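## Task

Scene 1: a small red foam block sits on a shelf in the recessed part of the shelving at the far end of the aisle, and a small cardboard box is on the desk. Trade their places: put the cardboard box on the shelf the red block came from and put the red block on the desk. The robot must not tip over or finish leaning; doing so is a failure. Both objects must rest where they belong by themselves at the end, not be held there by the robot.

## Robot and tools

Robot: TidyBot++, a wheeled base 0.54 m long, 0.50 m wide and 0.38 m tall with four driven casters. It carries a single seven-joint arm with a two-finger gripper. The shoulder sits 0.12 m ahead of the base centre and 0.68 m above the floor. Two cameras: base_camera, fixed on the front of the base, and wrist_camera, which looks along the hand. The arm begins folded with the hand pointing down; in that state it pokes up to 0.08 m beyond the base front and the elbow rises to about 1.15 m.

Frames: the base frame has its origin on the floor below the base centre, x ahead, y to the left, z up. hand_pose is reported in this frame and marks the point between the finger pads; the hand's own z axis runs out along the fingers and the fingers close along its y axis. The odometry frame is the base frame as it was when the scene began. Heading grows to the left, range -3.142 to 3.142. base_tilt is in degrees, positive when leaning forward or right.

execute_actions: argument actions is a list holding one action or nothing (empty list = just report). An action may contain base, joints, or both, plus optional speeds. base holds exactly one relative move measured from where the base last reported itself: translate_m (metres, forward positive, -2 to 2), strafe_m (metres, left positive, -2 to 2) or rotate_rad (radians, counter-clockwise from above positive, -6.3 to 6.3). joints is a set of absolute targets keyed by name, for the one arm: joint_1_rad (any angle; positive turns the arm clockwise seen from above, opposite to rotate_rad), joint_2_rad shoulder -2.249 to 2.249, joint_3_rad any angle, joint_4_rad elbow -2.579 to 2.579, joint_5_rad any angle, joint_6_rad wrist -2.099 to 2.099, joint_7_rad any angle (hand down: positive is counter-clockwise from above; at 1.57 fingers open left/right), gripper_pos 0 (open, ~85 mm gap) to 1 (closed). Free-turning joints go the short way, so send steps below half a turn. speeds caps top speed for that action only: translate_m and strafe_m 0.05 to 0.5 m/s, rotate_rad 0.1 to 1.57 rad/s. A base move needing more than 8.667 s, or any action over 15 s, is rejected, as is any unknown key or out-of-range value. Omitted joints or base may keep driving toward older targets. cameras picks which images come back: base_camera, wrist_camera, all; null or omitted gives all, [] gives none.

wait: seconds 0 to 10; commands nothing and returns state and pictures. zoom_image: camera plus region [x0, y0, x1, y1] in pixels of that camera's latest full image, at most 504 x 504. base_camera images are 644x364, wrist_camera 644x476 (fisheye). read_manual returns licence text only. finished_scene: scene number 1 or 2; ends it permanently and reports success and the next task.

Arm geometry: upper arm 0.42 m, forearm 0.31 m, hand 0.31 m to the hand point. With joint_1_rad 0, joint_3_rad 3.14, joint_5_rad 0 the arm moves in the base's x-z plane; angles from vertical (forward positive) are upper = j2, forearm = j2 - j4, hand = j2 - j4 - j6, and the hand point's forward and upward offsets from the shoulder are the sums of length x sin and length x cos. A downward-pointing hand reaches at most about 0.94 m height, and only near the base. Closed fingertips stick out about 20 mm past the hand point.

Result lines: base_status and joint_status describe how the last accepted action ended. done = reached (for the base, wheels turned the commanded amount, possibly slipping); off_target = stopped short and may still push; contact_stop or time_out = target dropped, holding in place. For the gripper at 1, done means empty, off_target means an object stopped the fingers. joint command not followed plus cause: means a self-collision check rejected the arm targets; nothing prevents the arm hitting the base. limit_stop_at_motor_heat follows an overheating stop; resend the target. on_its_own lists uncommanded motion. motor_effort gives percent of maximum with the action's peak in brackets. ARM HIT flags a hard hit against the base or arm. MOTOR HOT warns at 60 °C; OVER-TEMPERATURE FAULT at 75 °C makes the arm sag. A torque fault freezes the arm and gripper for 10 s and skips the rest of the call while the base keeps going.

Corrections: friction and load leave joints slightly off; odometry drifts; hand_pose can be 1-2 cm wrong, so trust images. To fix error send last command + (wanted - read). While carrying something, never command a joint to its current reading, or it sinks further.

Avoid: driving while the arm is caught above about 0.8 m (tipping), horizontal shoves with a raised hand, driving the arm into objects, pressing against blocked joints, dropping or slamming objects, and leaving anything loose that could fall. Objects may be nudged occasionally by outside pushes. Shorter total robot motion time is better.

Each tool is called after "Call:" as a command line: name --argument value for each argument, lists and objects as JSON in quotes; but a table of rows of numbers goes row by row, as --pt "numbers of a row", without its own name.

## Session

I'll start by looking at the current state and images.

Call:
execute_actions --actions '[]'

Scene clock: 0.00 s.
base_odometry: x=+0.000 y=+0.000 heading=+0.000 (m, m, rad; odometry frame)
base_tilt: forward=-0.2 right=-0.5 (deg)
base_status: not commanded
joint_positions: joint_1_rad=+0.006 joint_2_rad=-0.400 joint_3_rad=+3.116 joint_4_rad=-2.527 joint_5_rad=-0.032 joint_6_rad=-0.887 joint_7_rad=+1.564 gripper_pos=+0.000
joint_status: not commanded
motor_effort: joint_1_rad=-1 joint_2_rad=-1 joint_3_rad=+1 joint_4_rad=+14 joint_5_rad=-1 joint_6_rad=+1 joint_7_rad=-1 (%)
hand_pose: x=+0.2615 y=+0.0107 z=+0.5946 quat_wxyz=(-0.009, +0.998, -0.004, +0.064) (m; base frame)
pictures: base_camera, wrist_camera
Images, in order (width x height): base_camera 644x364, wrist_camera 644x476.

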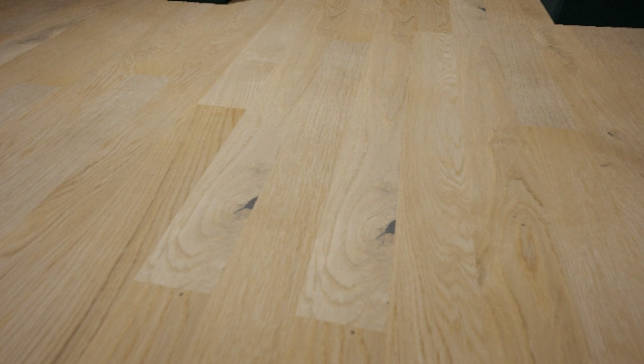

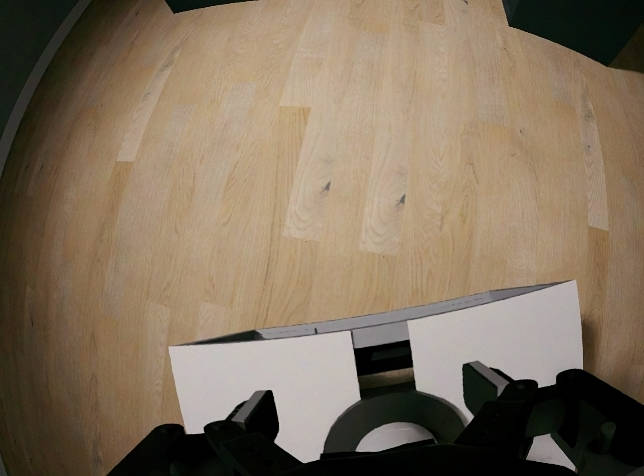

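Call:
execute_actions --actions '[{"joints": {"joint_6_rad": 0.45}}]'

Scene clock: 6.13 s.
base_odometry: x=+0.000 y=+0.000 heading=+0.000 (m, m, rad; odometry frame)
base_tilt: forward=-0.2 right=-0.5 (deg)
base_status: not commanded
joint_positions: joint_1_rad=+0.006 joint_2_rad=-0.400 joint_3_rad=+3.116 joint_4_rad=-2.526 joint_5_rad=-0.032 joint_6_rad=+0.427 joint_7_rad=+1.564 gripper_pos=+0.000
joint_status: all done
motor_effort: joint_1_rad=-1(0) joint_2_rad=-5(4) joint_3_rad=+1(1) joint_4_rad=+18(18) joint_5_rad=+0(1) joint_6_rad=+8(9) joint_7_rad=-1(0) (%)
hand_pose: x=+0.5308 y=+0.0063 z=+0.8640 quat_wxyz=(-0.009, +0.751, -0.008, +0.661) (m; base frame)
pictures: base_camera, wrist_camera
camera_calibration (this result's frames):
wrist_camera: T_world_to_cam=[[0.0299322, -0.983702, -0.1773, 0.159856], [-0.0510297, 0.175644, -0.98313, 0.946057], [0.998248, 0.0384748, -0.0449406, -0.363233], [0, 0, 0, 1]] pos_world=[0.406089, 0.00505691, 0.942116]
Images, in order (width x height): base_camera 644x364, wrist_camera 644x476.

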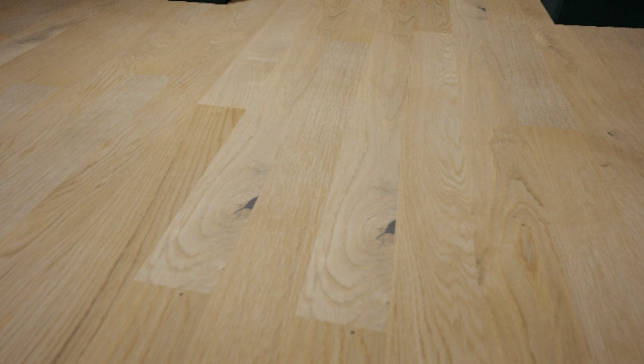

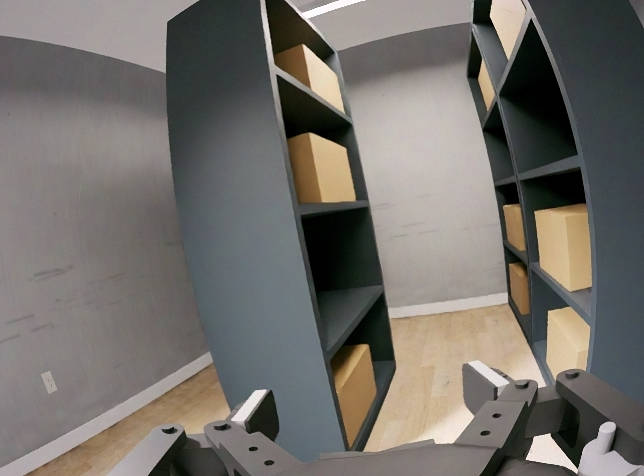

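Call:
execute_actions --actions '[{"joints": {"joint_1_rad": 1.6}}]' --cameras '["wrist_camera"]'

Scene clock: 19.63 s.
base_odometry: x=+0.000 y=+0.000 heading=+0.000 (m, m, rad; odometry frame)
base_tilt: forward=-0.2 right=-0.5 (deg)
base_status: not commanded
joint_positions: joint_1_rad=+1.578 joint_2_rad=-0.400 joint_3_rad=+3.116 joint_4_rad=-2.526 joint_5_rad=-0.032 joint_6_rad=+0.427 joint_7_rad=+1.564 gripper_pos=+0.000
joint_status: all done
motor_effort: joint_1_rad=-1(1) joint_2_rad=-5(5) joint_3_rad=+0(1) joint_4_rad=+18(17) joint_5_rad=+0(1) joint_6_rad=+9(8) joint_7_rad=-1(1) (%)
hand_pose: x=+0.1246 y=-0.4118 z=+0.8640 quat_wxyz=(+0.461, +0.525, -0.537, +0.473) (m; base frame)
pictures: wrist_camera
camera_calibration (this result's frames):
wrist_camera: T_world_to_cam=[[-0.983746, -0.0284345, -0.1773, 0.280484], [0.175721, 0.0507622, -0.98313, 0.919074], [0.0369549, -0.998306, -0.0449406, -0.248839], [0, 0, 0, 1]] pos_world=[0.12362, -0.287096, 0.942116]
Images, in order (width x height): wrist_camera 644x476.

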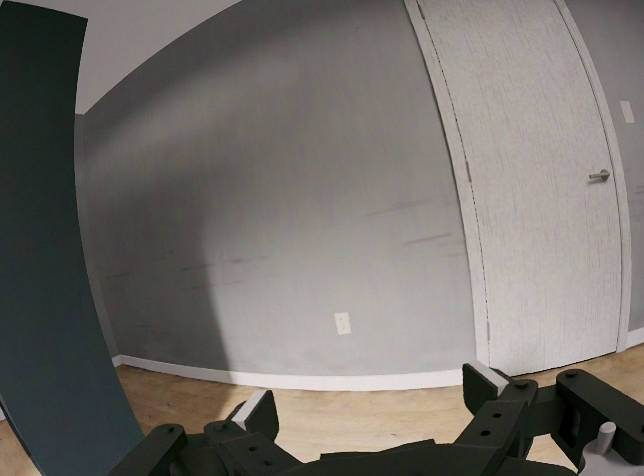

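Call:
execute_actions --actions '[{"joints": {"joint_1_rad": 3.14, "joint_6_rad": 0.3}}]' --cameras '["wrist_camera"]'

Scene clock: 25.77 s.
base_odometry: x=+0.000 y=+0.000 heading=+0.000 (m, m, rad; odometry frame)
base_tilt: forward=-0.2 right=-0.5 (deg)
base_status: not commanded
joint_positions: joint_1_rad=+3.118 joint_2_rad=-0.400 joint_3_rad=+3.116 joint_4_rad=-2.526 joint_5_rad=-0.032 joint_6_rad=+0.345 joint_7_rad=+1.564 gripper_pos=+0.000
joint_status: all done
motor_effort: joint_1_rad=-1(1) joint_2_rad=-5(5) joint_3_rad=+1(2) joint_4_rad=+18(18) joint_5_rad=-1(0) joint_6_rad=+8(8) joint_7_rad=-1(1) (%)
hand_pose: x=-0.2882 y=-0.0187 z=+0.8389 quat_wxyz=(+0.629, +0.004, -0.777, +0.018) (m; base frame)
pictures: wrist_camera
camera_calibration (this result's frames):
wrist_camera: T_world_to_cam=[[-0.045557, 0.982766, -0.179154, 0.171878], [0.136731, -0.171518, -0.975647, 0.92526], [-0.98956, -0.0689434, -0.126561, -0.0522072], [0, 0, 0, 1]] pos_world=[-0.170344, -0.0138164, 0.926912]
Images, in order (width x height): wrist_camera 644x476.

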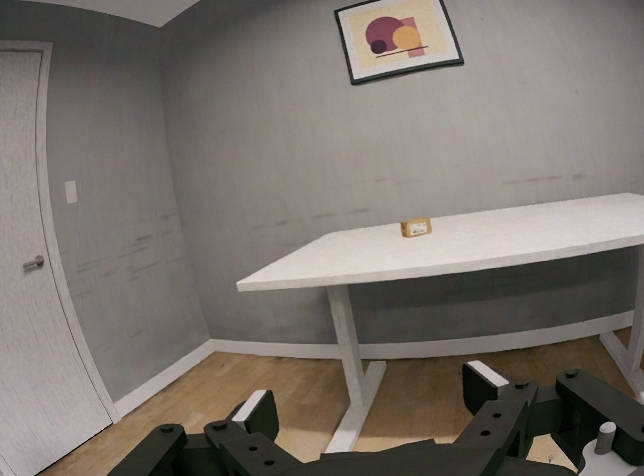

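Call:
zoom_image --camera "wrist_camera" --region '[370, 190, 470, 260]'

Call:
zoom_image --camera "wrist_camera" --region '[200, 180, 644, 476]'

Region (370, 190, 470, 260) of wrist_camera's 644x476 image, scaled by 5.040; it fills the top 353 rows of this view, and the rest is white.

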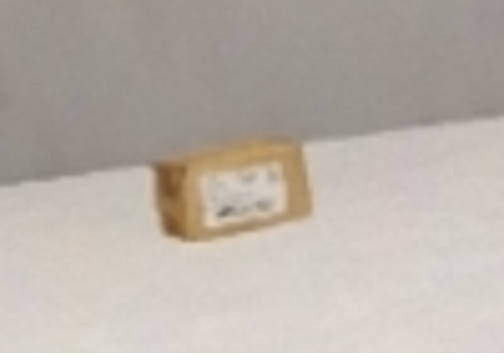

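Region (200, 180, 644, 476) of wrist_camera's 644x476 image, scaled by 1.135.

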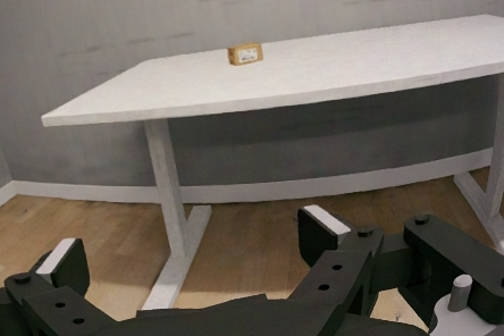

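Call:
execute_actions --actions '[{"base": {"rotate_rad": -0.33}, "joints": {"joint_1_rad": 3.6, "joint_2_rad": -0.2, "joint_4_rad": -2.0, "joint_6_rad": -0.1}}]'

Scene clock: 147.50 s.
base_odometry: x=+0.000 y=+0.000 heading=-0.329 (m, m, rad; odometry frame)
base_tilt: forward=-0.2 right=-0.5 (deg)
base_status: done
joint_positions: joint_1_rad=+3.579 joint_2_rad=-0.222 joint_3_rad=+3.116 joint_4_rad=-2.011 joint_5_rad=-0.032 joint_6_rad=-0.055 joint_7_rad=+1.564 gripper_pos=+0.000
joint_status: all done
motor_effort: joint_1_rad=-1(3) joint_2_rad=-13(13) joint_3_rad=+1(2) joint_4_rad=+20(19) joint_5_rad=+0(1) joint_6_rad=+8(9) joint_7_rad=+0(0) (%)
hand_pose: x=-0.3530 y=+0.2029 z=+0.9401 quat_wxyz=(+0.593, -0.176, -0.777, -0.114) (m; base frame)
pictures: base_camera, wrist_camera
camera_calibration (this result's frames):
wrist_camera: T_world_to_cam=[[0.394763, 0.899334, -0.188045, 0.150076], [0.102024, -0.246309, -0.963806, 1.06272], [-0.913101, 0.36129, -0.188988, -0.0898782], [0, 0, 0, 1]] pos_world=[-0.249735, 0.15926, 1.03549]
Images, in order (width x height): base_camera 644x364, wrist_camera 644x476.

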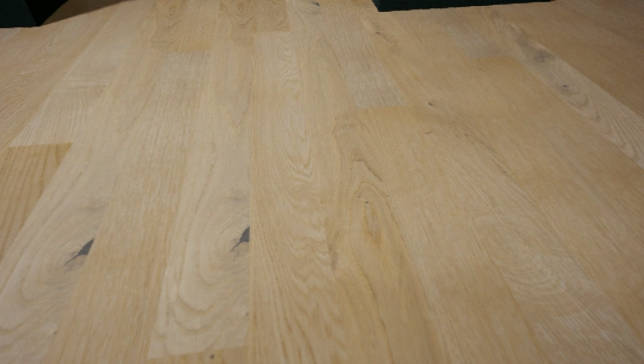

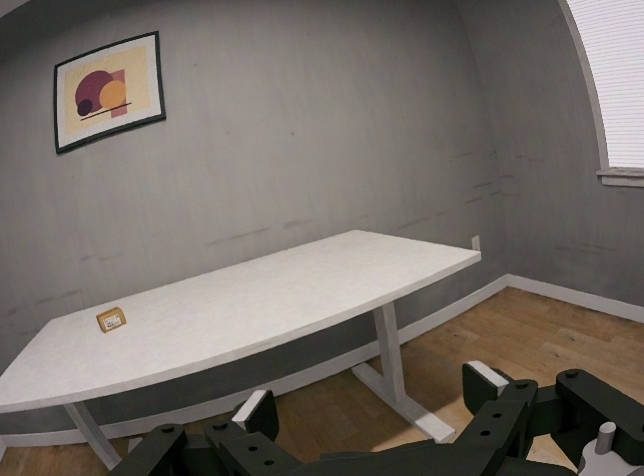

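Call:
execute_actions --actions '[{"base": {"strafe_m": -0.9}, "joints": {"joint_1_rad": 3.75, "joint_2_rad": 0.0, "joint_4_rad": -1.486, "joint_6_rad": -0.55}}]'

Scene clock: 169.83 s.
base_odometry: x=-0.292 y=-0.852 heading=-0.330 (m, m, rad; odometry frame)
base_tilt: forward=-0.1 right=-0.5 (deg)
base_status: done
joint_positions: joint_1_rad=+3.728 joint_2_rad=-0.022 joint_3_rad=+3.116 joint_4_rad=-1.497 joint_5_rad=-0.032 joint_6_rad=-0.507 joint_7_rad=+1.564 gripper_pos=+0.000
joint_status: all done
motor_effort: joint_1_rad=-1(1) joint_2_rad=-20(21) joint_3_rad=+1(1) joint_4_rad=+20(19) joint_5_rad=-1(1) joint_6_rad=+8(9) joint_7_rad=-1(0) (%)
hand_pose: x=-0.3829 y=+0.3079 z=+1.0080 quat_wxyz=(+0.531, -0.241, -0.801, -0.136) (m; base frame)
pictures: base_camera, wrist_camera
camera_calibration (this result's frames):
wrist_camera: T_world_to_cam=[[0.533761, 0.823357, -0.192825, 0.161627], [0.176291, -0.331356, -0.92689, 1.17446], [-0.827055, 0.460745, -0.322015, -0.00591933], [0, 0, 0, 1]] pos_world=[-0.298212, 0.258815, 1.11785]
Images, in order (width x height): base_camera 644x364, wrist_camera 644x476.

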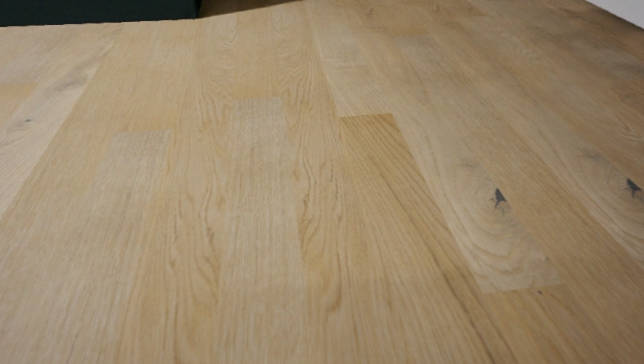

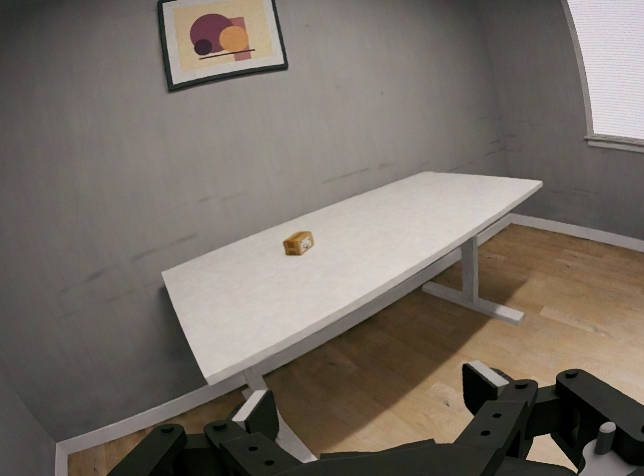

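Call:
zoom_image --camera "wrist_camera" --region '[260, 210, 340, 270]'

Call:
zoom_image --camera "wrist_camera" --region '[140, 250, 340, 470]'

Region (260, 210, 340, 270) of wrist_camera's 644x476 image, scaled by 6.300; it fills the top 378 rows of this view, and the rest is white.

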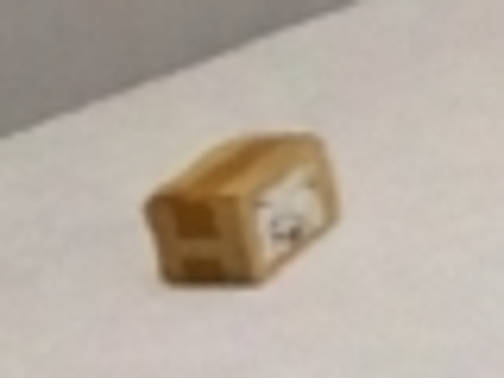

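Region (140, 250, 340, 470) of wrist_camera's 644x476 image, scaled by 2.291; it fills the left 458 columns of this view, and the rest is white.

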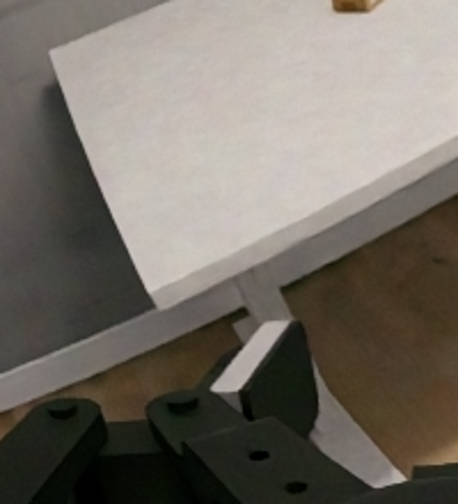

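Call:
execute_actions --actions '[{"base": {"translate_m": -0.98}, "joints": {"joint_1_rad": 4.2, "joint_2_rad": 0.02, "joint_3_rad": 3.165, "joint_4_rad": -1.475, "joint_5_rad": 0.03, "joint_6_rad": -0.83}}]'

Scene clock: 242.80 s.
base_odometry: x=-1.219 y=-0.535 heading=-0.329 (m, m, rad; odometry frame)
base_tilt: forward=-0.2 right=-0.5 (deg)
base_status: done
joint_positions: joint_1_rad=+4.181 joint_2_rad=+0.002 joint_3_rad=+3.162 joint_4_rad=-1.488 joint_5_rad=+0.004 joint_6_rad=-0.787 joint_7_rad=+1.564 gripper_pos=+0.000
joint_status: all done
motor_effort: joint_1_rad=-1(3) joint_2_rad=-20(21) joint_3_rad=+1(2) joint_4_rad=+19(20) joint_5_rad=-1(1) joint_6_rad=+6(6) joint_7_rad=-1(0) (%)
hand_pose: x=-0.1514 y=+0.4805 z=+0.9262 quat_wxyz=(+0.362, -0.461, -0.782, -0.212) (m; base frame)
pictures: base_camera, wrist_camera
camera_calibration (this result's frames):
wrist_camera: T_world_to_cam=[[0.891781, 0.42833, -0.145806, 0.0806477], [0.149302, -0.582765, -0.798807, 1.11307], [-0.427124, 0.690593, -0.58365, 0.272175], [0, 0, 0, 1]] pos_world=[-0.121852, 0.426156, 1.05975]
Images, in order (width x height): base_camera 644x364, wrist_camera 644x476.

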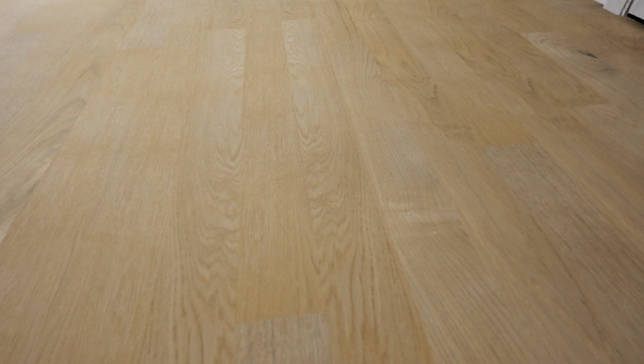

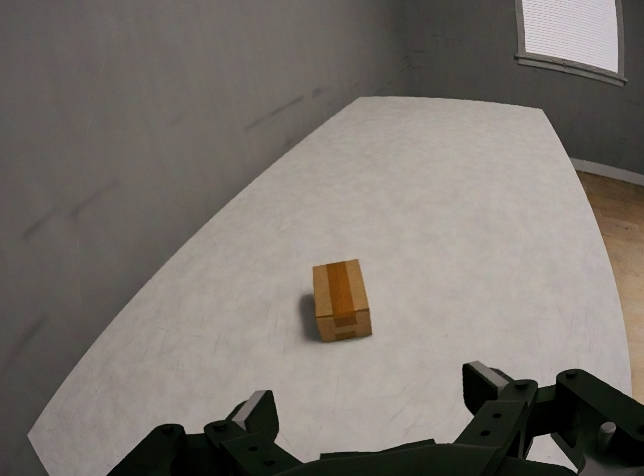

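Call:
zoom_image --camera "wrist_camera" --region '[290, 245, 400, 355]'

Region (290, 245, 400, 355) of wrist_camera's 644x476 image, scaled by 4.582.

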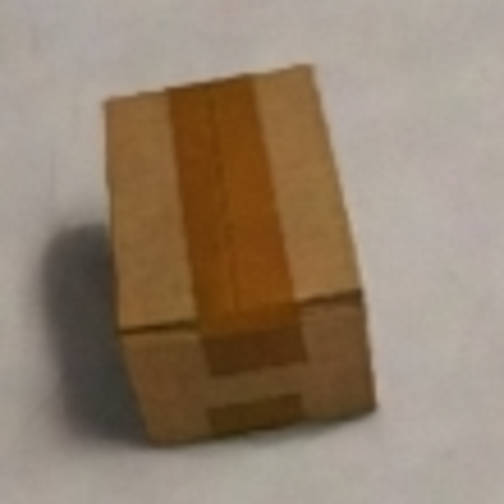

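Call:
execute_actions --actions '[{"base": {"translate_m": -0.017}, "joints": {"joint_2_rad": 0.306, "joint_4_rad": -1.575, "joint_6_rad": -0.298}}]' --cameras '["wrist_camera"]'

Scene clock: 364.17 s.
base_odometry: x=-1.236 y=-0.530 heading=-0.329 (m, m, rad; odometry frame)
base_tilt: forward=-0.2 right=-0.6 (deg)
base_status: done
joint_positions: joint_1_rad=+4.184 joint_2_rad=+0.306 joint_3_rad=+3.161 joint_4_rad=-1.569 joint_5_rad=+0.005 joint_6_rad=-0.342 joint_7_rad=+1.564 gripper_pos=+0.000
joint_status: all done
motor_effort: joint_1_rad=-1(1) joint_2_rad=-30(33) joint_3_rad=+0(3) joint_4_rad=+18(20) joint_5_rad=+0(1) joint_6_rad=+6(7) joint_7_rad=+0(0) (%)
hand_pose: x=-0.2121 y=+0.5887 z=+0.8011 quat_wxyz=(+0.383, -0.453, -0.772, -0.228) (m; base frame)
pictures: wrist_camera
camera_calibration (this result's frames):
wrist_camera: T_world_to_cam=[[0.888197, 0.436483, -0.143488, 0.0627831], [0.130097, -0.538429, -0.832568, 1.08218], [-0.44066, 0.720817, -0.535016, 0.0388538], [0, 0, 0, 1]] pos_world=[-0.179431, 0.527268, 0.930786]
Images, in order (width x height): wrist_camera 644x476.

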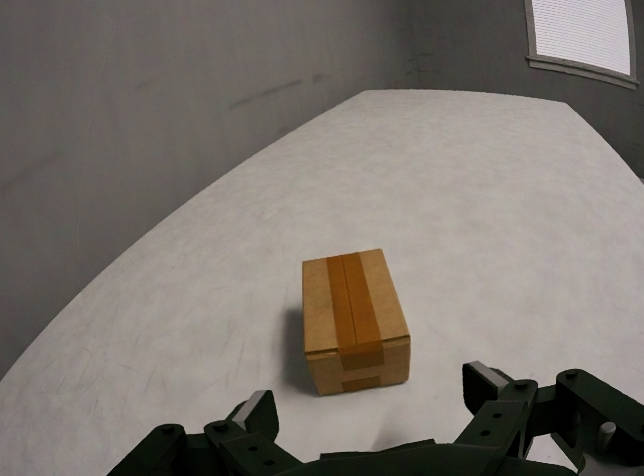

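Call:
zoom_image --camera "wrist_camera" --region '[240, 235, 500, 435]'

Region (240, 235, 500, 435) of wrist_camera's 644x476 image, scaled by 1.938; it fills the top 388 rows of this view, and the rest is white.

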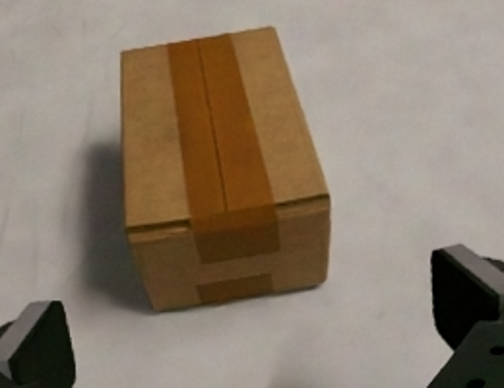

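Call:
execute_actions --actions '[{"joints": {"joint_2_rad": 0.512, "joint_4_rad": -1.341}}]' --cameras '["wrist_camera"]'

Scene clock: 410.93 s.
base_odometry: x=-1.236 y=-0.530 heading=-0.329 (m, m, rad; odometry frame)
base_tilt: forward=-0.3 right=-0.6 (deg)
base_status: not commanded
joint_positions: joint_1_rad=+4.184 joint_2_rad=+0.502 joint_3_rad=+3.161 joint_4_rad=-1.354 joint_5_rad=+0.005 joint_6_rad=-0.341 joint_7_rad=+1.564 gripper_pos=+0.000
joint_status: all done
motor_effort: joint_1_rad=-1(1) joint_2_rad=-37(39) joint_3_rad=+0(0) joint_4_rad=+18(19) joint_5_rad=+0(0) joint_6_rad=+7(8) joint_7_rad=+0(0) (%)
hand_pose: x=-0.2530 y=+0.6589 z=+0.7801 quat_wxyz=(+0.391, -0.449, -0.769, -0.234) (m; base frame)
pictures: wrist_camera
camera_calibration (this result's frames):
wrist_camera: T_world_to_cam=[[0.886428, 0.44082, -0.141151, 0.0602542], [0.124801, -0.521276, -0.844213, 1.1043], [-0.445724, 0.730718, -0.517089, -0.0627619], [0, 0, 0, 1]] pos_world=[-0.219204, 0.594947, 0.908319]
Images, in order (width x height): wrist_camera 644x476.

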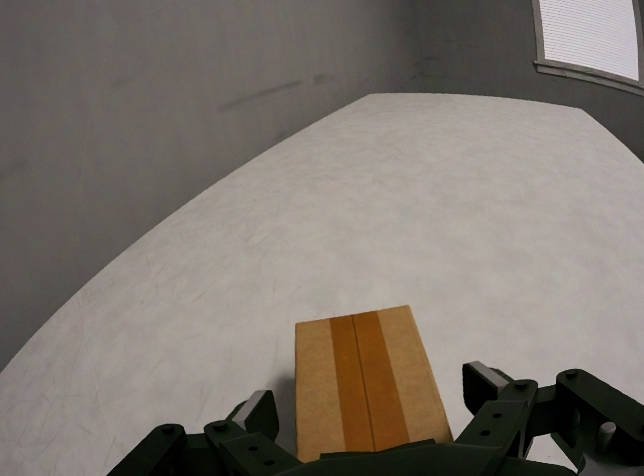

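Call:
execute_actions --actions '[{"joints": {"joint_2_rad": 0.527}}]' --cameras '["wrist_camera"]'

Scene clock: 422.50 s.
base_odometry: x=-1.236 y=-0.530 heading=-0.329 (m, m, rad; odometry frame)
base_tilt: forward=-0.2 right=-0.6 (deg)
base_status: not commanded
joint_positions: joint_1_rad=+4.184 joint_2_rad=+0.508 joint_3_rad=+3.161 joint_4_rad=-1.353 joint_5_rad=+0.005 joint_6_rad=-0.341 joint_7_rad=+1.564 gripper_pos=+0.000
joint_status: all done
motor_effort: joint_1_rad=-1(1) joint_2_rad=-37(38) joint_3_rad=+1(1) joint_4_rad=+18(19) joint_5_rad=-1(1) joint_6_rad=+7(7) joint_7_rad=-1(0) (%)
hand_pose: x=-0.2533 y=+0.6596 z=+0.7758 quat_wxyz=(+0.389, -0.450, -0.770, -0.233) (m; base frame)
pictures: wrist_camera
camera_calibration (this result's frames):
wrist_camera: T_world_to_cam=[[0.886824, 0.440145, -0.140769, 0.0599392], [0.127186, -0.525339, -0.841334, 1.10207], [-0.44426, 0.728211, -0.521863, -0.0599256], [0, 0, 0, 1]] pos_world=[-0.219946, 0.596216, 0.904372]
Images, in order (width x height): wrist_camera 644x476.

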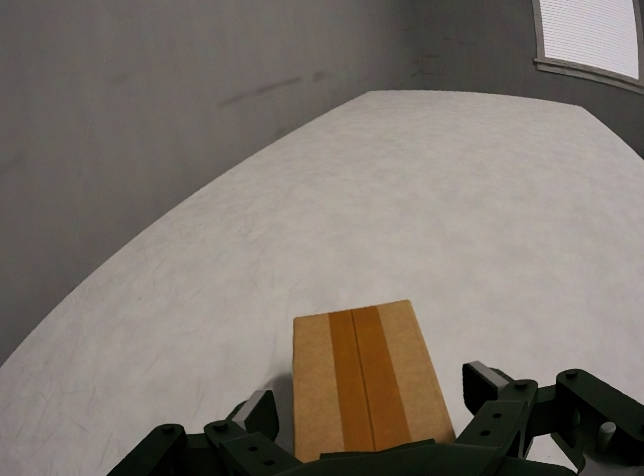

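Call:
execute_actions --actions '[{"joints": {"joint_2_rad": 0.541}}]' --cameras '["wrist_camera"]'

Scene clock: 427.83 s.
base_odometry: x=-1.236 y=-0.530 heading=-0.329 (m, m, rad; odometry frame)
base_tilt: forward=-0.2 right=-0.5 (deg)
base_status: not commanded
joint_positions: joint_1_rad=+4.184 joint_2_rad=+0.520 joint_3_rad=+3.161 joint_4_rad=-1.353 joint_5_rad=+0.005 joint_6_rad=-0.341 joint_7_rad=+1.564 gripper_pos=+0.000
joint_status: all done
motor_effort: joint_1_rad=-1(1) joint_2_rad=-37(39) joint_3_rad=+1(0) joint_4_rad=+18(18) joint_5_rad=-1(1) joint_6_rad=+7(7) joint_7_rad=-1(1) (%)
hand_pose: x=-0.2539 y=+0.6606 z=+0.7669 quat_wxyz=(+0.384, -0.451, -0.772, -0.230) (m; base frame)
pictures: wrist_camera
camera_calibration (this result's frames):
wrist_camera: T_world_to_cam=[[0.887643, 0.438744, -0.139974, 0.0592938], [0.132095, -0.533728, -0.835276, 1.09736], [-0.44118, 0.722937, -0.531716, -0.0537778], [0, 0, 0, 1]] pos_world=[-0.221314, 0.598556, 0.896305]
Images, in order (width x height): wrist_camera 644x476.

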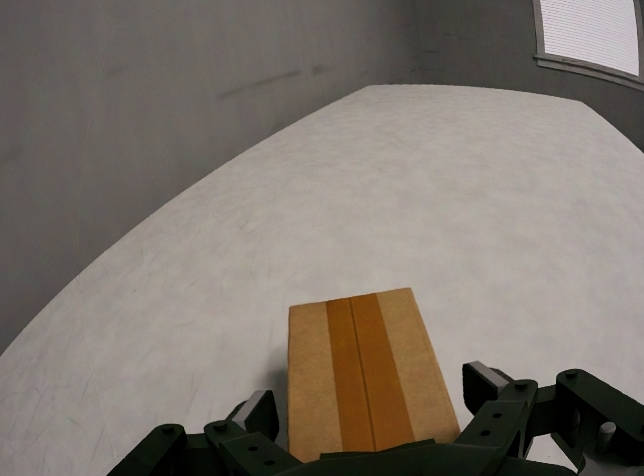

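Call:
execute_actions --actions '[{"joints": {"gripper_pos": 1.0}}]' --cameras '["wrist_camera"]'

Scene clock: 439.13 s.
base_odometry: x=-1.236 y=-0.530 heading=-0.329 (m, m, rad; odometry frame)
base_tilt: forward=-0.2 right=-0.5 (deg)
base_status: not commanded
joint_positions: joint_1_rad=+4.184 joint_2_rad=+0.521 joint_3_rad=+3.161 joint_4_rad=-1.350 joint_5_rad=+0.005 joint_6_rad=-0.338 joint_7_rad=+1.564 gripper_pos=+0.344
joint_status: gripper_pos off_target (ended at +0.344, target +1.000)
motor_effort: joint_1_rad=-1(0) joint_2_rad=-36(40) joint_3_rad=+0(0) joint_4_rad=+18(20) joint_5_rad=+0(0) joint_6_rad=+7(7) joint_7_rad=-1(1) (%)
hand_pose: x=-0.2546 y=+0.6617 z=+0.7680 quat_wxyz=(+0.386, -0.451, -0.771, -0.231) (m; base frame)
pictures: wrist_camera
camera_calibration (this result's frames):
wrist_camera: T_world_to_cam=[[0.887358, 0.439262, -0.140157, 0.0592619], [0.130576, -0.530935, -0.837292, 1.09825], [-0.442205, 0.724677, -0.528486, -0.0581132], [0, 0, 0, 1]] pos_world=[-0.22169, 0.599182, 0.897152]
Images, in order (width x height): wrist_camera 644x476.

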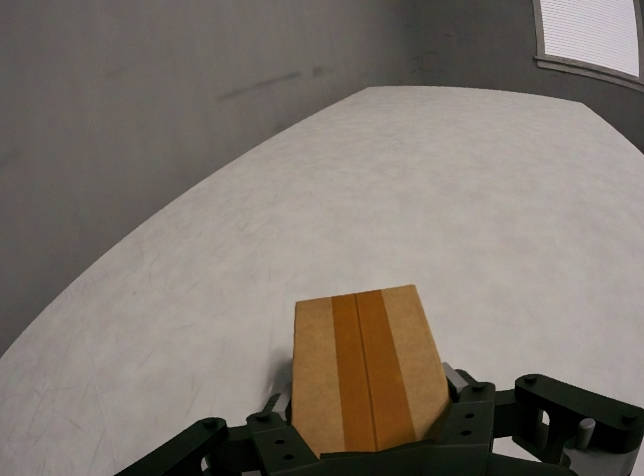

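Call:
execute_actions --actions '[{"base": {"translate_m": 1.55}, "joints": {"joint_2_rad": -0.7, "joint_4_rad": -2.45, "joint_6_rad": -0.05}}]'

Scene clock: 517.13 s.
base_odometry: x=+0.231 y=-1.031 heading=-0.329 (m, m, rad; odometry frame)
base_tilt: forward=-0.2 right=-0.4 (deg)
base_status: done
joint_positions: joint_1_rad=+4.190 joint_2_rad=-0.680 joint_3_rad=+3.162 joint_4_rad=-2.445 joint_5_rad=+0.005 joint_6_rad=-0.101 joint_7_rad=+1.564 gripper_pos=+0.344
joint_status: all done
motor_effort: joint_1_rad=-1(5) joint_2_rad=+1(40) joint_3_rad=+1(4) joint_4_rad=+21(21) joint_5_rad=+0(1) joint_6_rad=+9(10) joint_7_rad=+0(0) (%)
hand_pose: x=-0.0458 y=+0.2996 z=+0.8576 quat_wxyz=(+0.516, -0.412, -0.690, -0.297) (m; base frame)
pictures: base_camera, wrist_camera
camera_calibration (this result's frames):
wrist_camera: T_world_to_cam=[[0.86032, 0.480207, -0.17103, 0.0585917], [-0.0411621, -0.268976, -0.962267, 0.974568], [-0.50809, 0.834897, -0.211639, 0.0361771], [0, 0, 0, 1]] pos_world=[0.00808886, 0.203795, 0.955472]
Images, in order (width x height): base_camera 644x364, wrist_camera 644x476.

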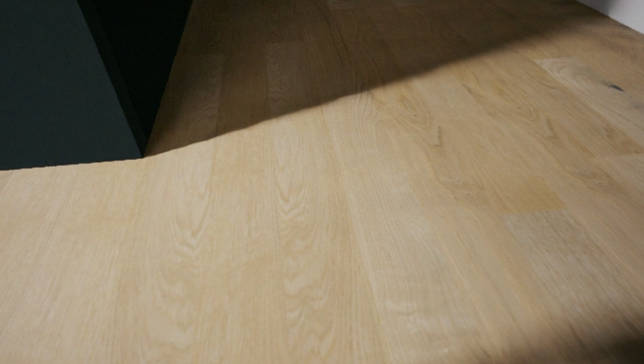

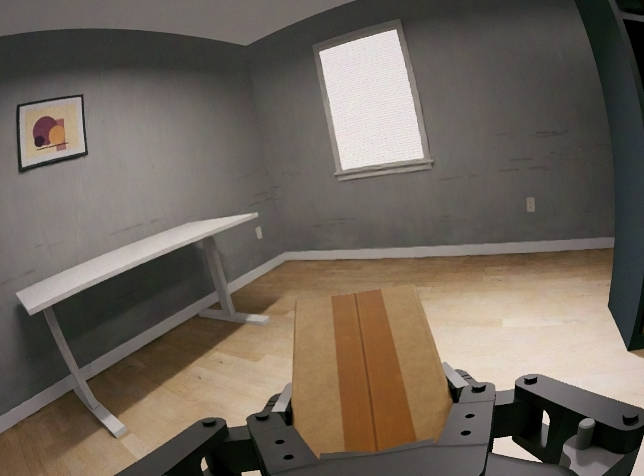

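Call:
execute_actions --actions '[{"base": {"strafe_m": 1.07}, "joints": {"joint_1_rad": 6.2}}]'

Scene clock: 528.70 s.
base_odometry: x=+0.578 y=-0.019 heading=-0.330 (m, m, rad; odometry frame)
base_tilt: forward=-0.2 right=-0.5 (deg)
base_status: done
joint_positions: joint_1_rad=+6.179 joint_2_rad=-0.682 joint_3_rad=+3.162 joint_4_rad=-2.446 joint_5_rad=+0.005 joint_6_rad=-0.100 joint_7_rad=+1.564 gripper_pos=+0.344
joint_status: all done
motor_effort: joint_1_rad=-1(1) joint_2_rad=+0(3) joint_3_rad=+1(2) joint_4_rad=+21(21) joint_5_rad=-1(0) joint_6_rad=+9(9) joint_7_rad=-1(1) (%)
hand_pose: x=+0.4594 y=+0.0291 z=+0.8583 quat_wxyz=(+0.032, -0.802, -0.031, -0.595) (m; base frame)
pictures: base_camera, wrist_camera
camera_calibration (this result's frames):
wrist_camera: T_world_to_cam=[[0.0902838, -0.981116, -0.171054, 0.150233], [-0.226935, 0.14697, -0.962757, 0.996977], [0.969716, 0.125739, -0.20938, -0.141328], [0, 0, 0, 1]] pos_world=[0.349734, 0.0186412, 0.955953]
Images, in order (width x height): base_camera 644x364, wrist_camera 644x476.

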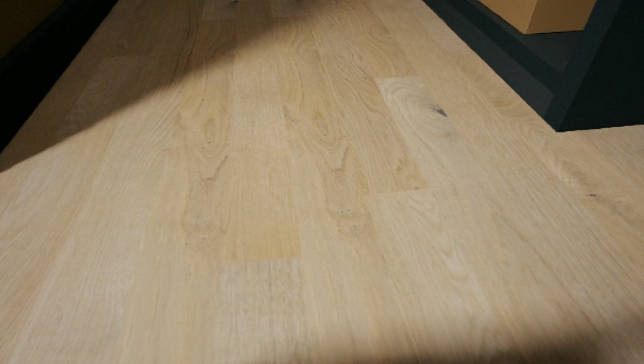

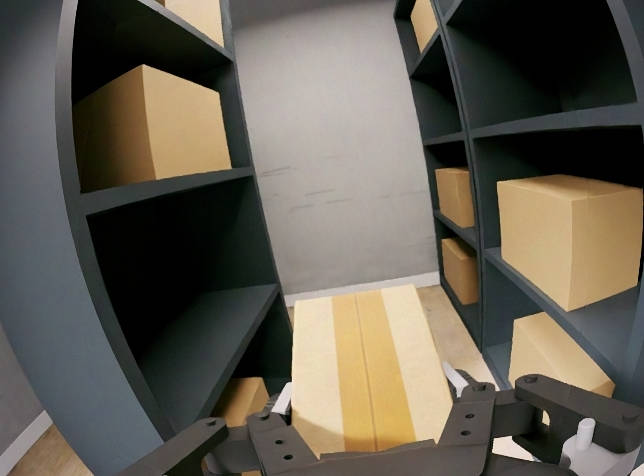

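Call:
zoom_image --camera "base_camera" --region '[0, 0, 200, 180]'

Call:
zoom_image --camera "base_camera" --region '[400, 0, 600, 150]'

Region (0, 0, 200, 180) of base_camera's 644x364 image, scaled by 2.520; it fills the top 454 rows of this view, and the rest is white.

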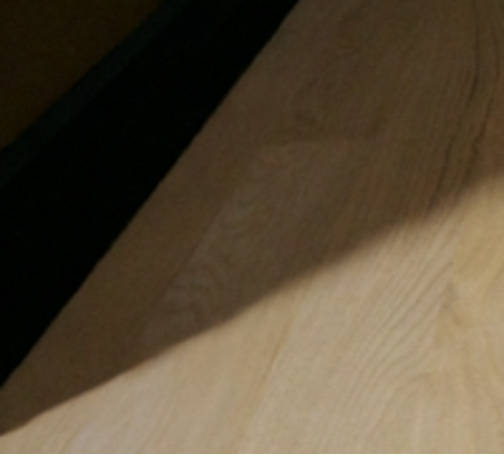

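Region (400, 0, 600, 150) of base_camera's 644x364 image, scaled by 2.520; it fills the top 378 rows of this view, and the rest is white.

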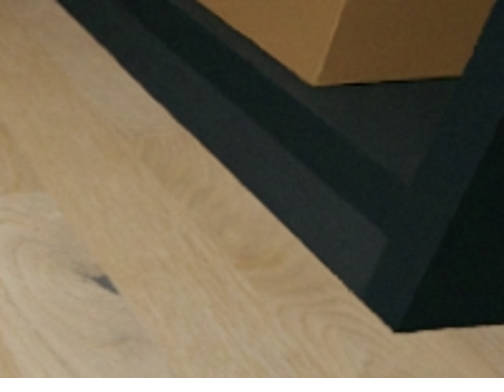

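Call:
execute_actions --actions '[{"base": {"rotate_rad": 0.03}}]' --cameras '[]'

Call:
execute_actions --actions '[{"base": {"translate_m": 1.6}, "joints": {"joint_1_rad": 5.75}}]'

Scene clock: 563.97 s.
base_odometry: x=+0.578 y=-0.019 heading=-0.300 (m, m, rad; odometry frame)
base_tilt: forward=-0.1 right=-0.6 (deg)
base_status: done
joint_positions: joint_1_rad=+6.179 joint_2_rad=-0.682 joint_3_rad=+3.162 joint_4_rad=-2.446 joint_5_rad=+0.005 joint_6_rad=-0.100 joint_7_rad=+1.564 gripper_pos=+0.344
joint_status: not commanded
motor_effort: joint_1_rad=-1(0) joint_2_rad=+2(3) joint_3_rad=+1(2) joint_4_rad=+21(22) joint_5_rad=+1(1) joint_6_rad=+8(10) joint_7_rad=-1(1) (%)
hand_pose: x=+0.4594 y=+0.0288 z=+0.8584 quat_wxyz=(+0.032, -0.802, -0.030, -0.595) (m; base frame)
pictures: none
No camera images: the call's "cameras" was empty. Leave "cameras" out to get every camera's image.

Scene clock: 568.53 s.
base_odometry: x=+2.107 y=-0.491 heading=-0.300 (m, m, rad; odometry frame)
base_tilt: forward=-0.2 right=-0.5 (deg)
base_status: done
joint_positions: joint_1_rad=+5.771 joint_2_rad=-0.684 joint_3_rad=+3.162 joint_4_rad=-2.446 joint_5_rad=+0.005 joint_6_rad=-0.099 joint_7_rad=+1.564 gripper_pos=+0.344
joint_status: all done
motor_effort: joint_1_rad=-1(2) joint_2_rad=+2(4) joint_3_rad=+1(1) joint_4_rad=+20(21) joint_5_rad=+1(2) joint_6_rad=+9(9) joint_7_rad=+0(0) (%)
hand_pose: x=+0.4198 y=+0.1614 z=+0.8594 quat_wxyz=(+0.152, -0.779, -0.192, -0.578) (m; base frame)
pictures: base_camera, wrist_camera
camera_calibration (this result's frames):
wrist_camera: T_world_to_cam=[[0.472034, -0.864831, -0.171033, 0.104767], [-0.263689, 0.0466181, -0.963481, 1.00178], [0.841221, 0.499895, -0.206041, -0.128673], [0, 0, 0, 1]] pos_world=[0.322946, 0.108228, 0.956599]
Images, in order (width x height): base_camera 644x364, wrist_camera 644x476.

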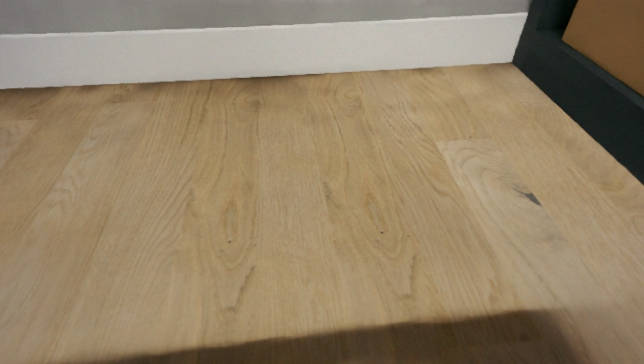

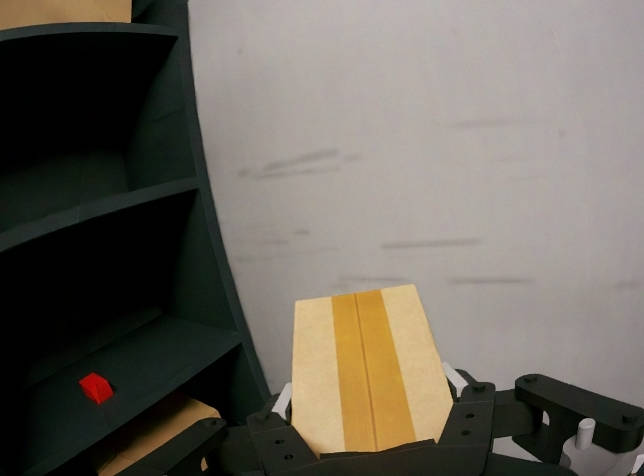

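Call:
execute_actions --actions '[{"base": {"translate_m": 0.36}, "joints": {"joint_1_rad": 4.72, "joint_6_rad": -0.49}}]'

Scene clock: 605.80 s.
base_odometry: x=+2.451 y=-0.597 heading=-0.300 (m, m, rad; odometry frame)
base_tilt: forward=-0.2 right=-0.5 (deg)
base_status: done
joint_positions: joint_1_rad=+4.742 joint_2_rad=-0.685 joint_3_rad=+3.163 joint_4_rad=-2.446 joint_5_rad=+0.005 joint_6_rad=-0.450 joint_7_rad=+1.564 gripper_pos=+0.344
joint_status: all done
motor_effort: joint_1_rad=-1(1) joint_2_rad=+2(3) joint_3_rad=+1(2) joint_4_rad=+20(21) joint_5_rad=-1(1) joint_6_rad=+7(10) joint_7_rad=-1(1) (%)
hand_pose: x=+0.1328 y=+0.2920 z=+0.7623 quat_wxyz=(+0.314, -0.650, -0.614, -0.320) (m; base frame)
pictures: base_camera, wrist_camera
camera_calibration (this result's frames):
wrist_camera: T_world_to_cam=[[0.981887, -0.0975915, -0.1624, 0.0382413], [-0.189439, -0.520413, -0.832636, 0.882472], [-0.00325678, 0.84832, -0.529474, 0.284441], [0, 0, 0, 1]] pos_world=[0.130553, 0.221685, 0.891593]
Images, in order (width x height): base_camera 644x364, wrist_camera 644x476.

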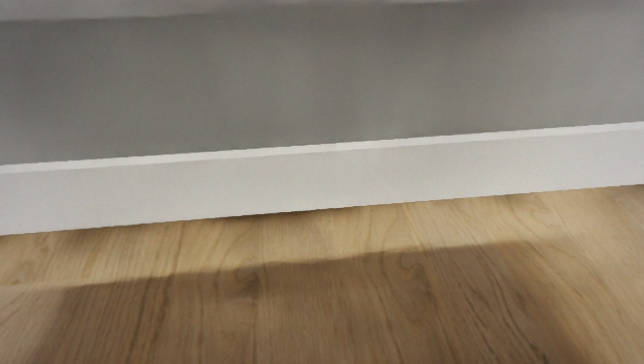

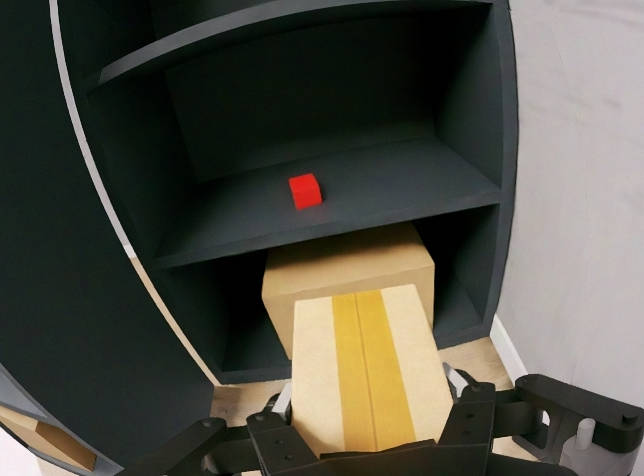

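Call:
zoom_image --camera "wrist_camera" --region '[260, 150, 360, 250]'

Call:
zoom_image --camera "wrist_camera" --region '[60, 0, 540, 440]'

Region (260, 150, 360, 250) of wrist_camera's 644x476 image, scaled by 5.040.

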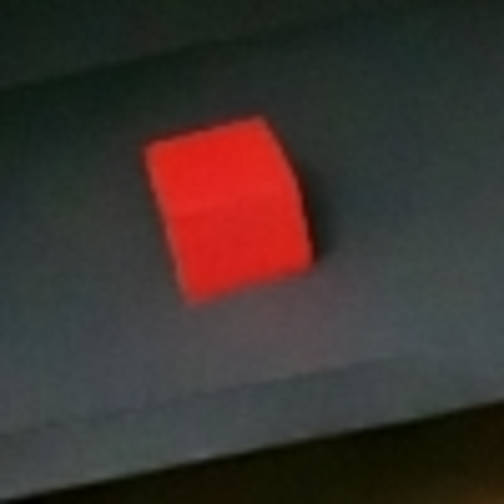

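Region (60, 0, 540, 440) of wrist_camera's 644x476 image, scaled by 1.050; it fills the top 462 rows of this view, and the rest is white.

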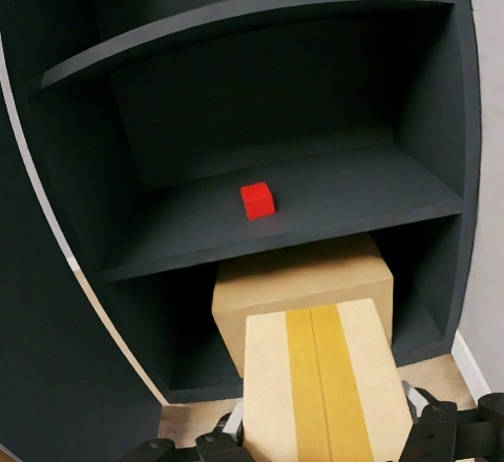

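Call:
execute_actions --actions '[{"joints": {"joint_1_rad": 4.965, "joint_2_rad": 0.575, "joint_4_rad": -1.84, "joint_6_rad": 0.25}}]' --cameras '["wrist_camera"]'

Scene clock: 710.13 s.
base_odometry: x=+2.451 y=-0.597 heading=-0.300 (m, m, rad; odometry frame)
base_tilt: forward=-0.2 right=-0.5 (deg)
base_status: not commanded
joint_positions: joint_1_rad=+4.942 joint_2_rad=+0.567 joint_3_rad=+3.163 joint_4_rad=-1.858 joint_5_rad=+0.005 joint_6_rad=+0.201 joint_7_rad=+1.564 gripper_pos=+0.344
joint_status: all done
motor_effort: joint_1_rad=-1(0) joint_2_rad=-35(36) joint_3_rad=+1(1) joint_4_rad=+14(19) joint_5_rad=+0(1) joint_6_rad=+7(7) joint_7_rad=+0(1) (%)
hand_pose: x=+0.2846 y=+0.6593 z=+0.6100 quat_wxyz=(+0.269, -0.706, -0.553, -0.352) (m; base frame)
pictures: wrist_camera
camera_calibration (this result's frames):
wrist_camera: T_world_to_cam=[[0.946257, -0.292121, -0.138792, 0.0243474], [-0.272338, -0.488238, -0.82913, 0.975758], [0.174443, 0.822368, -0.541554, -0.133419], [0, 0, 0, 1]] pos_world=[0.265971, 0.593234, 0.740155]
Images, in order (width x height): wrist_camera 644x476.

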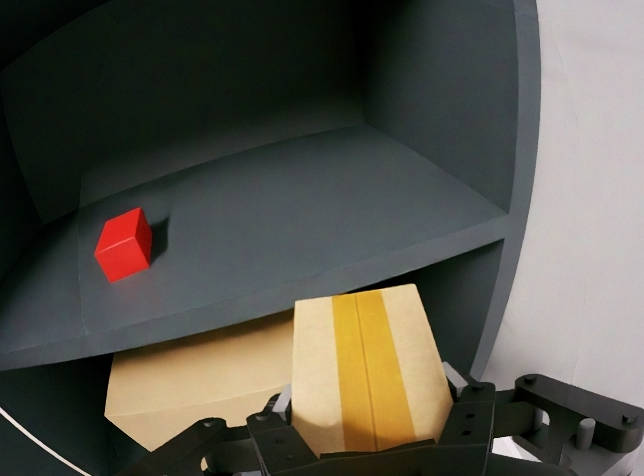

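Call:
zoom_image --camera "wrist_camera" --region '[70, 190, 210, 330]'

Call:
zoom_image --camera "wrist_camera" --region '[200, 100, 540, 360]'

Region (70, 190, 210, 330) of wrist_camera's 644x476 image, scaled by 3.600.

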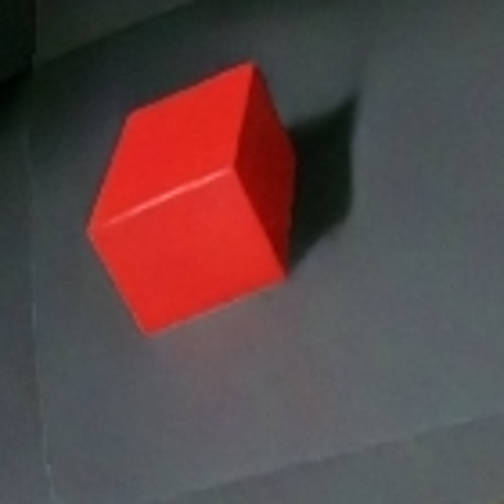

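Region (200, 100, 540, 360) of wrist_camera's 644x476 image, scaled by 1.482; it fills the top 385 rows of this view, and the rest is white.

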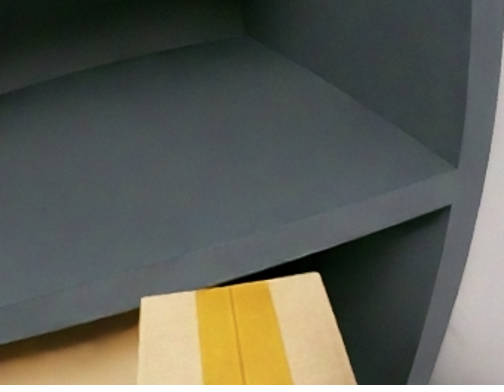

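Call:
execute_actions --actions '[{"base": {"strafe_m": 0.3}}]'

Scene clock: 741.27 s.
base_odometry: x=+2.540 y=-0.311 heading=-0.301 (m, m, rad; odometry frame)
base_tilt: forward=-0.1 right=-0.5 (deg)
base_status: done
joint_positions: joint_1_rad=+4.944 joint_2_rad=+0.570 joint_3_rad=+3.163 joint_4_rad=-1.850 joint_5_rad=+0.005 joint_6_rad=+0.204 joint_7_rad=+1.564 gripper_pos=+0.344
joint_status: not commanded
motor_effort: joint_1_rad=+0(2) joint_2_rad=-36(37) joint_3_rad=+1(0) joint_4_rad=+15(16) joint_5_rad=+0(1) joint_6_rad=+7(8) joint_7_rad=-1(0) (%)
hand_pose: x=+0.2869 y=+0.6626 z=+0.6128 quat_wxyz=(+0.271, -0.705, -0.551, -0.355) (m; base frame)
pictures: base_camera, wrist_camera
camera_calibration (this result's frames):
wrist_camera: T_world_to_cam=[[0.945972, -0.292847, -0.139203, 0.024359], [-0.271516, -0.480739, -0.833768, 0.97798], [0.177247, 0.826517, -0.534278, -0.143044], [0, 0, 0, 1]] pos_world=[0.267848, 0.595515, 0.742374]
Images, in order (width x height): base_camera 644x364, wrist_camera 644x476.

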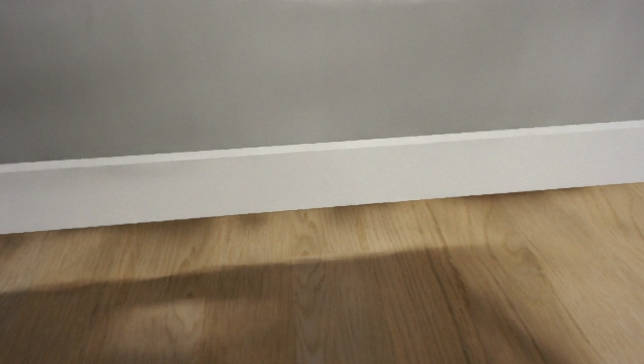

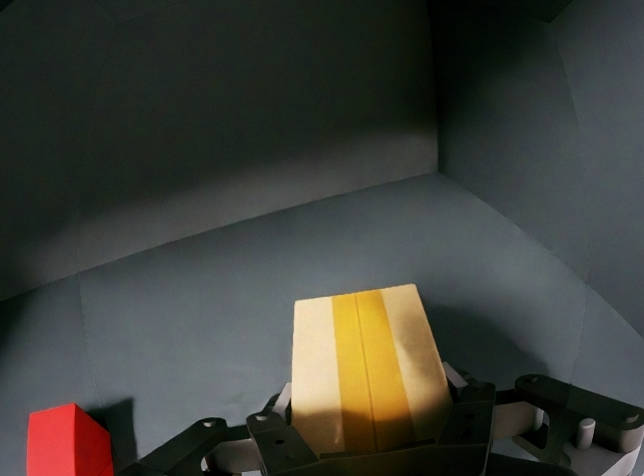

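Call:
execute_actions --actions '[{"joints": {"joint_2_rad": 0.64, "joint_6_rad": 0.295}}]' --cameras '["wrist_camera"]'

Scene clock: 764.23 s.
base_odometry: x=+2.540 y=-0.311 heading=-0.301 (m, m, rad; odometry frame)
base_tilt: forward=-0.2 right=-0.6 (deg)
base_status: not commanded
joint_positions: joint_1_rad=+4.944 joint_2_rad=+0.633 joint_3_rad=+3.163 joint_4_rad=-1.850 joint_5_rad=+0.005 joint_6_rad=+0.247 joint_7_rad=+1.564 gripper_pos=+0.344
joint_status: all done
motor_effort: joint_1_rad=-1(1) joint_2_rad=-36(39) joint_3_rad=+0(1) joint_4_rad=+13(15) joint_5_rad=+0(0) joint_6_rad=+8(8) joint_7_rad=-1(0) (%)
hand_pose: x=+0.2875 y=+0.6655 z=+0.5801 quat_wxyz=(+0.265, -0.708, -0.554, -0.348) (m; base frame)
pictures: wrist_camera
camera_calibration (this result's frames):
wrist_camera: T_world_to_cam=[[0.945625, -0.29488, -0.137257, 0.0203834], [-0.274439, -0.496857, -0.823296, 0.957779], [0.174577, 0.816198, -0.550767, -0.145748], [0, 0, 0, 1]] pos_world=[0.269021, 0.600849, 0.71106]
Images, in order (width x height): wrist_camera 644x476.

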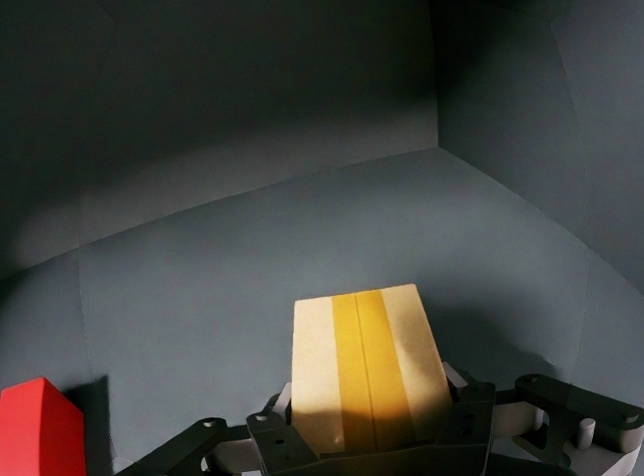

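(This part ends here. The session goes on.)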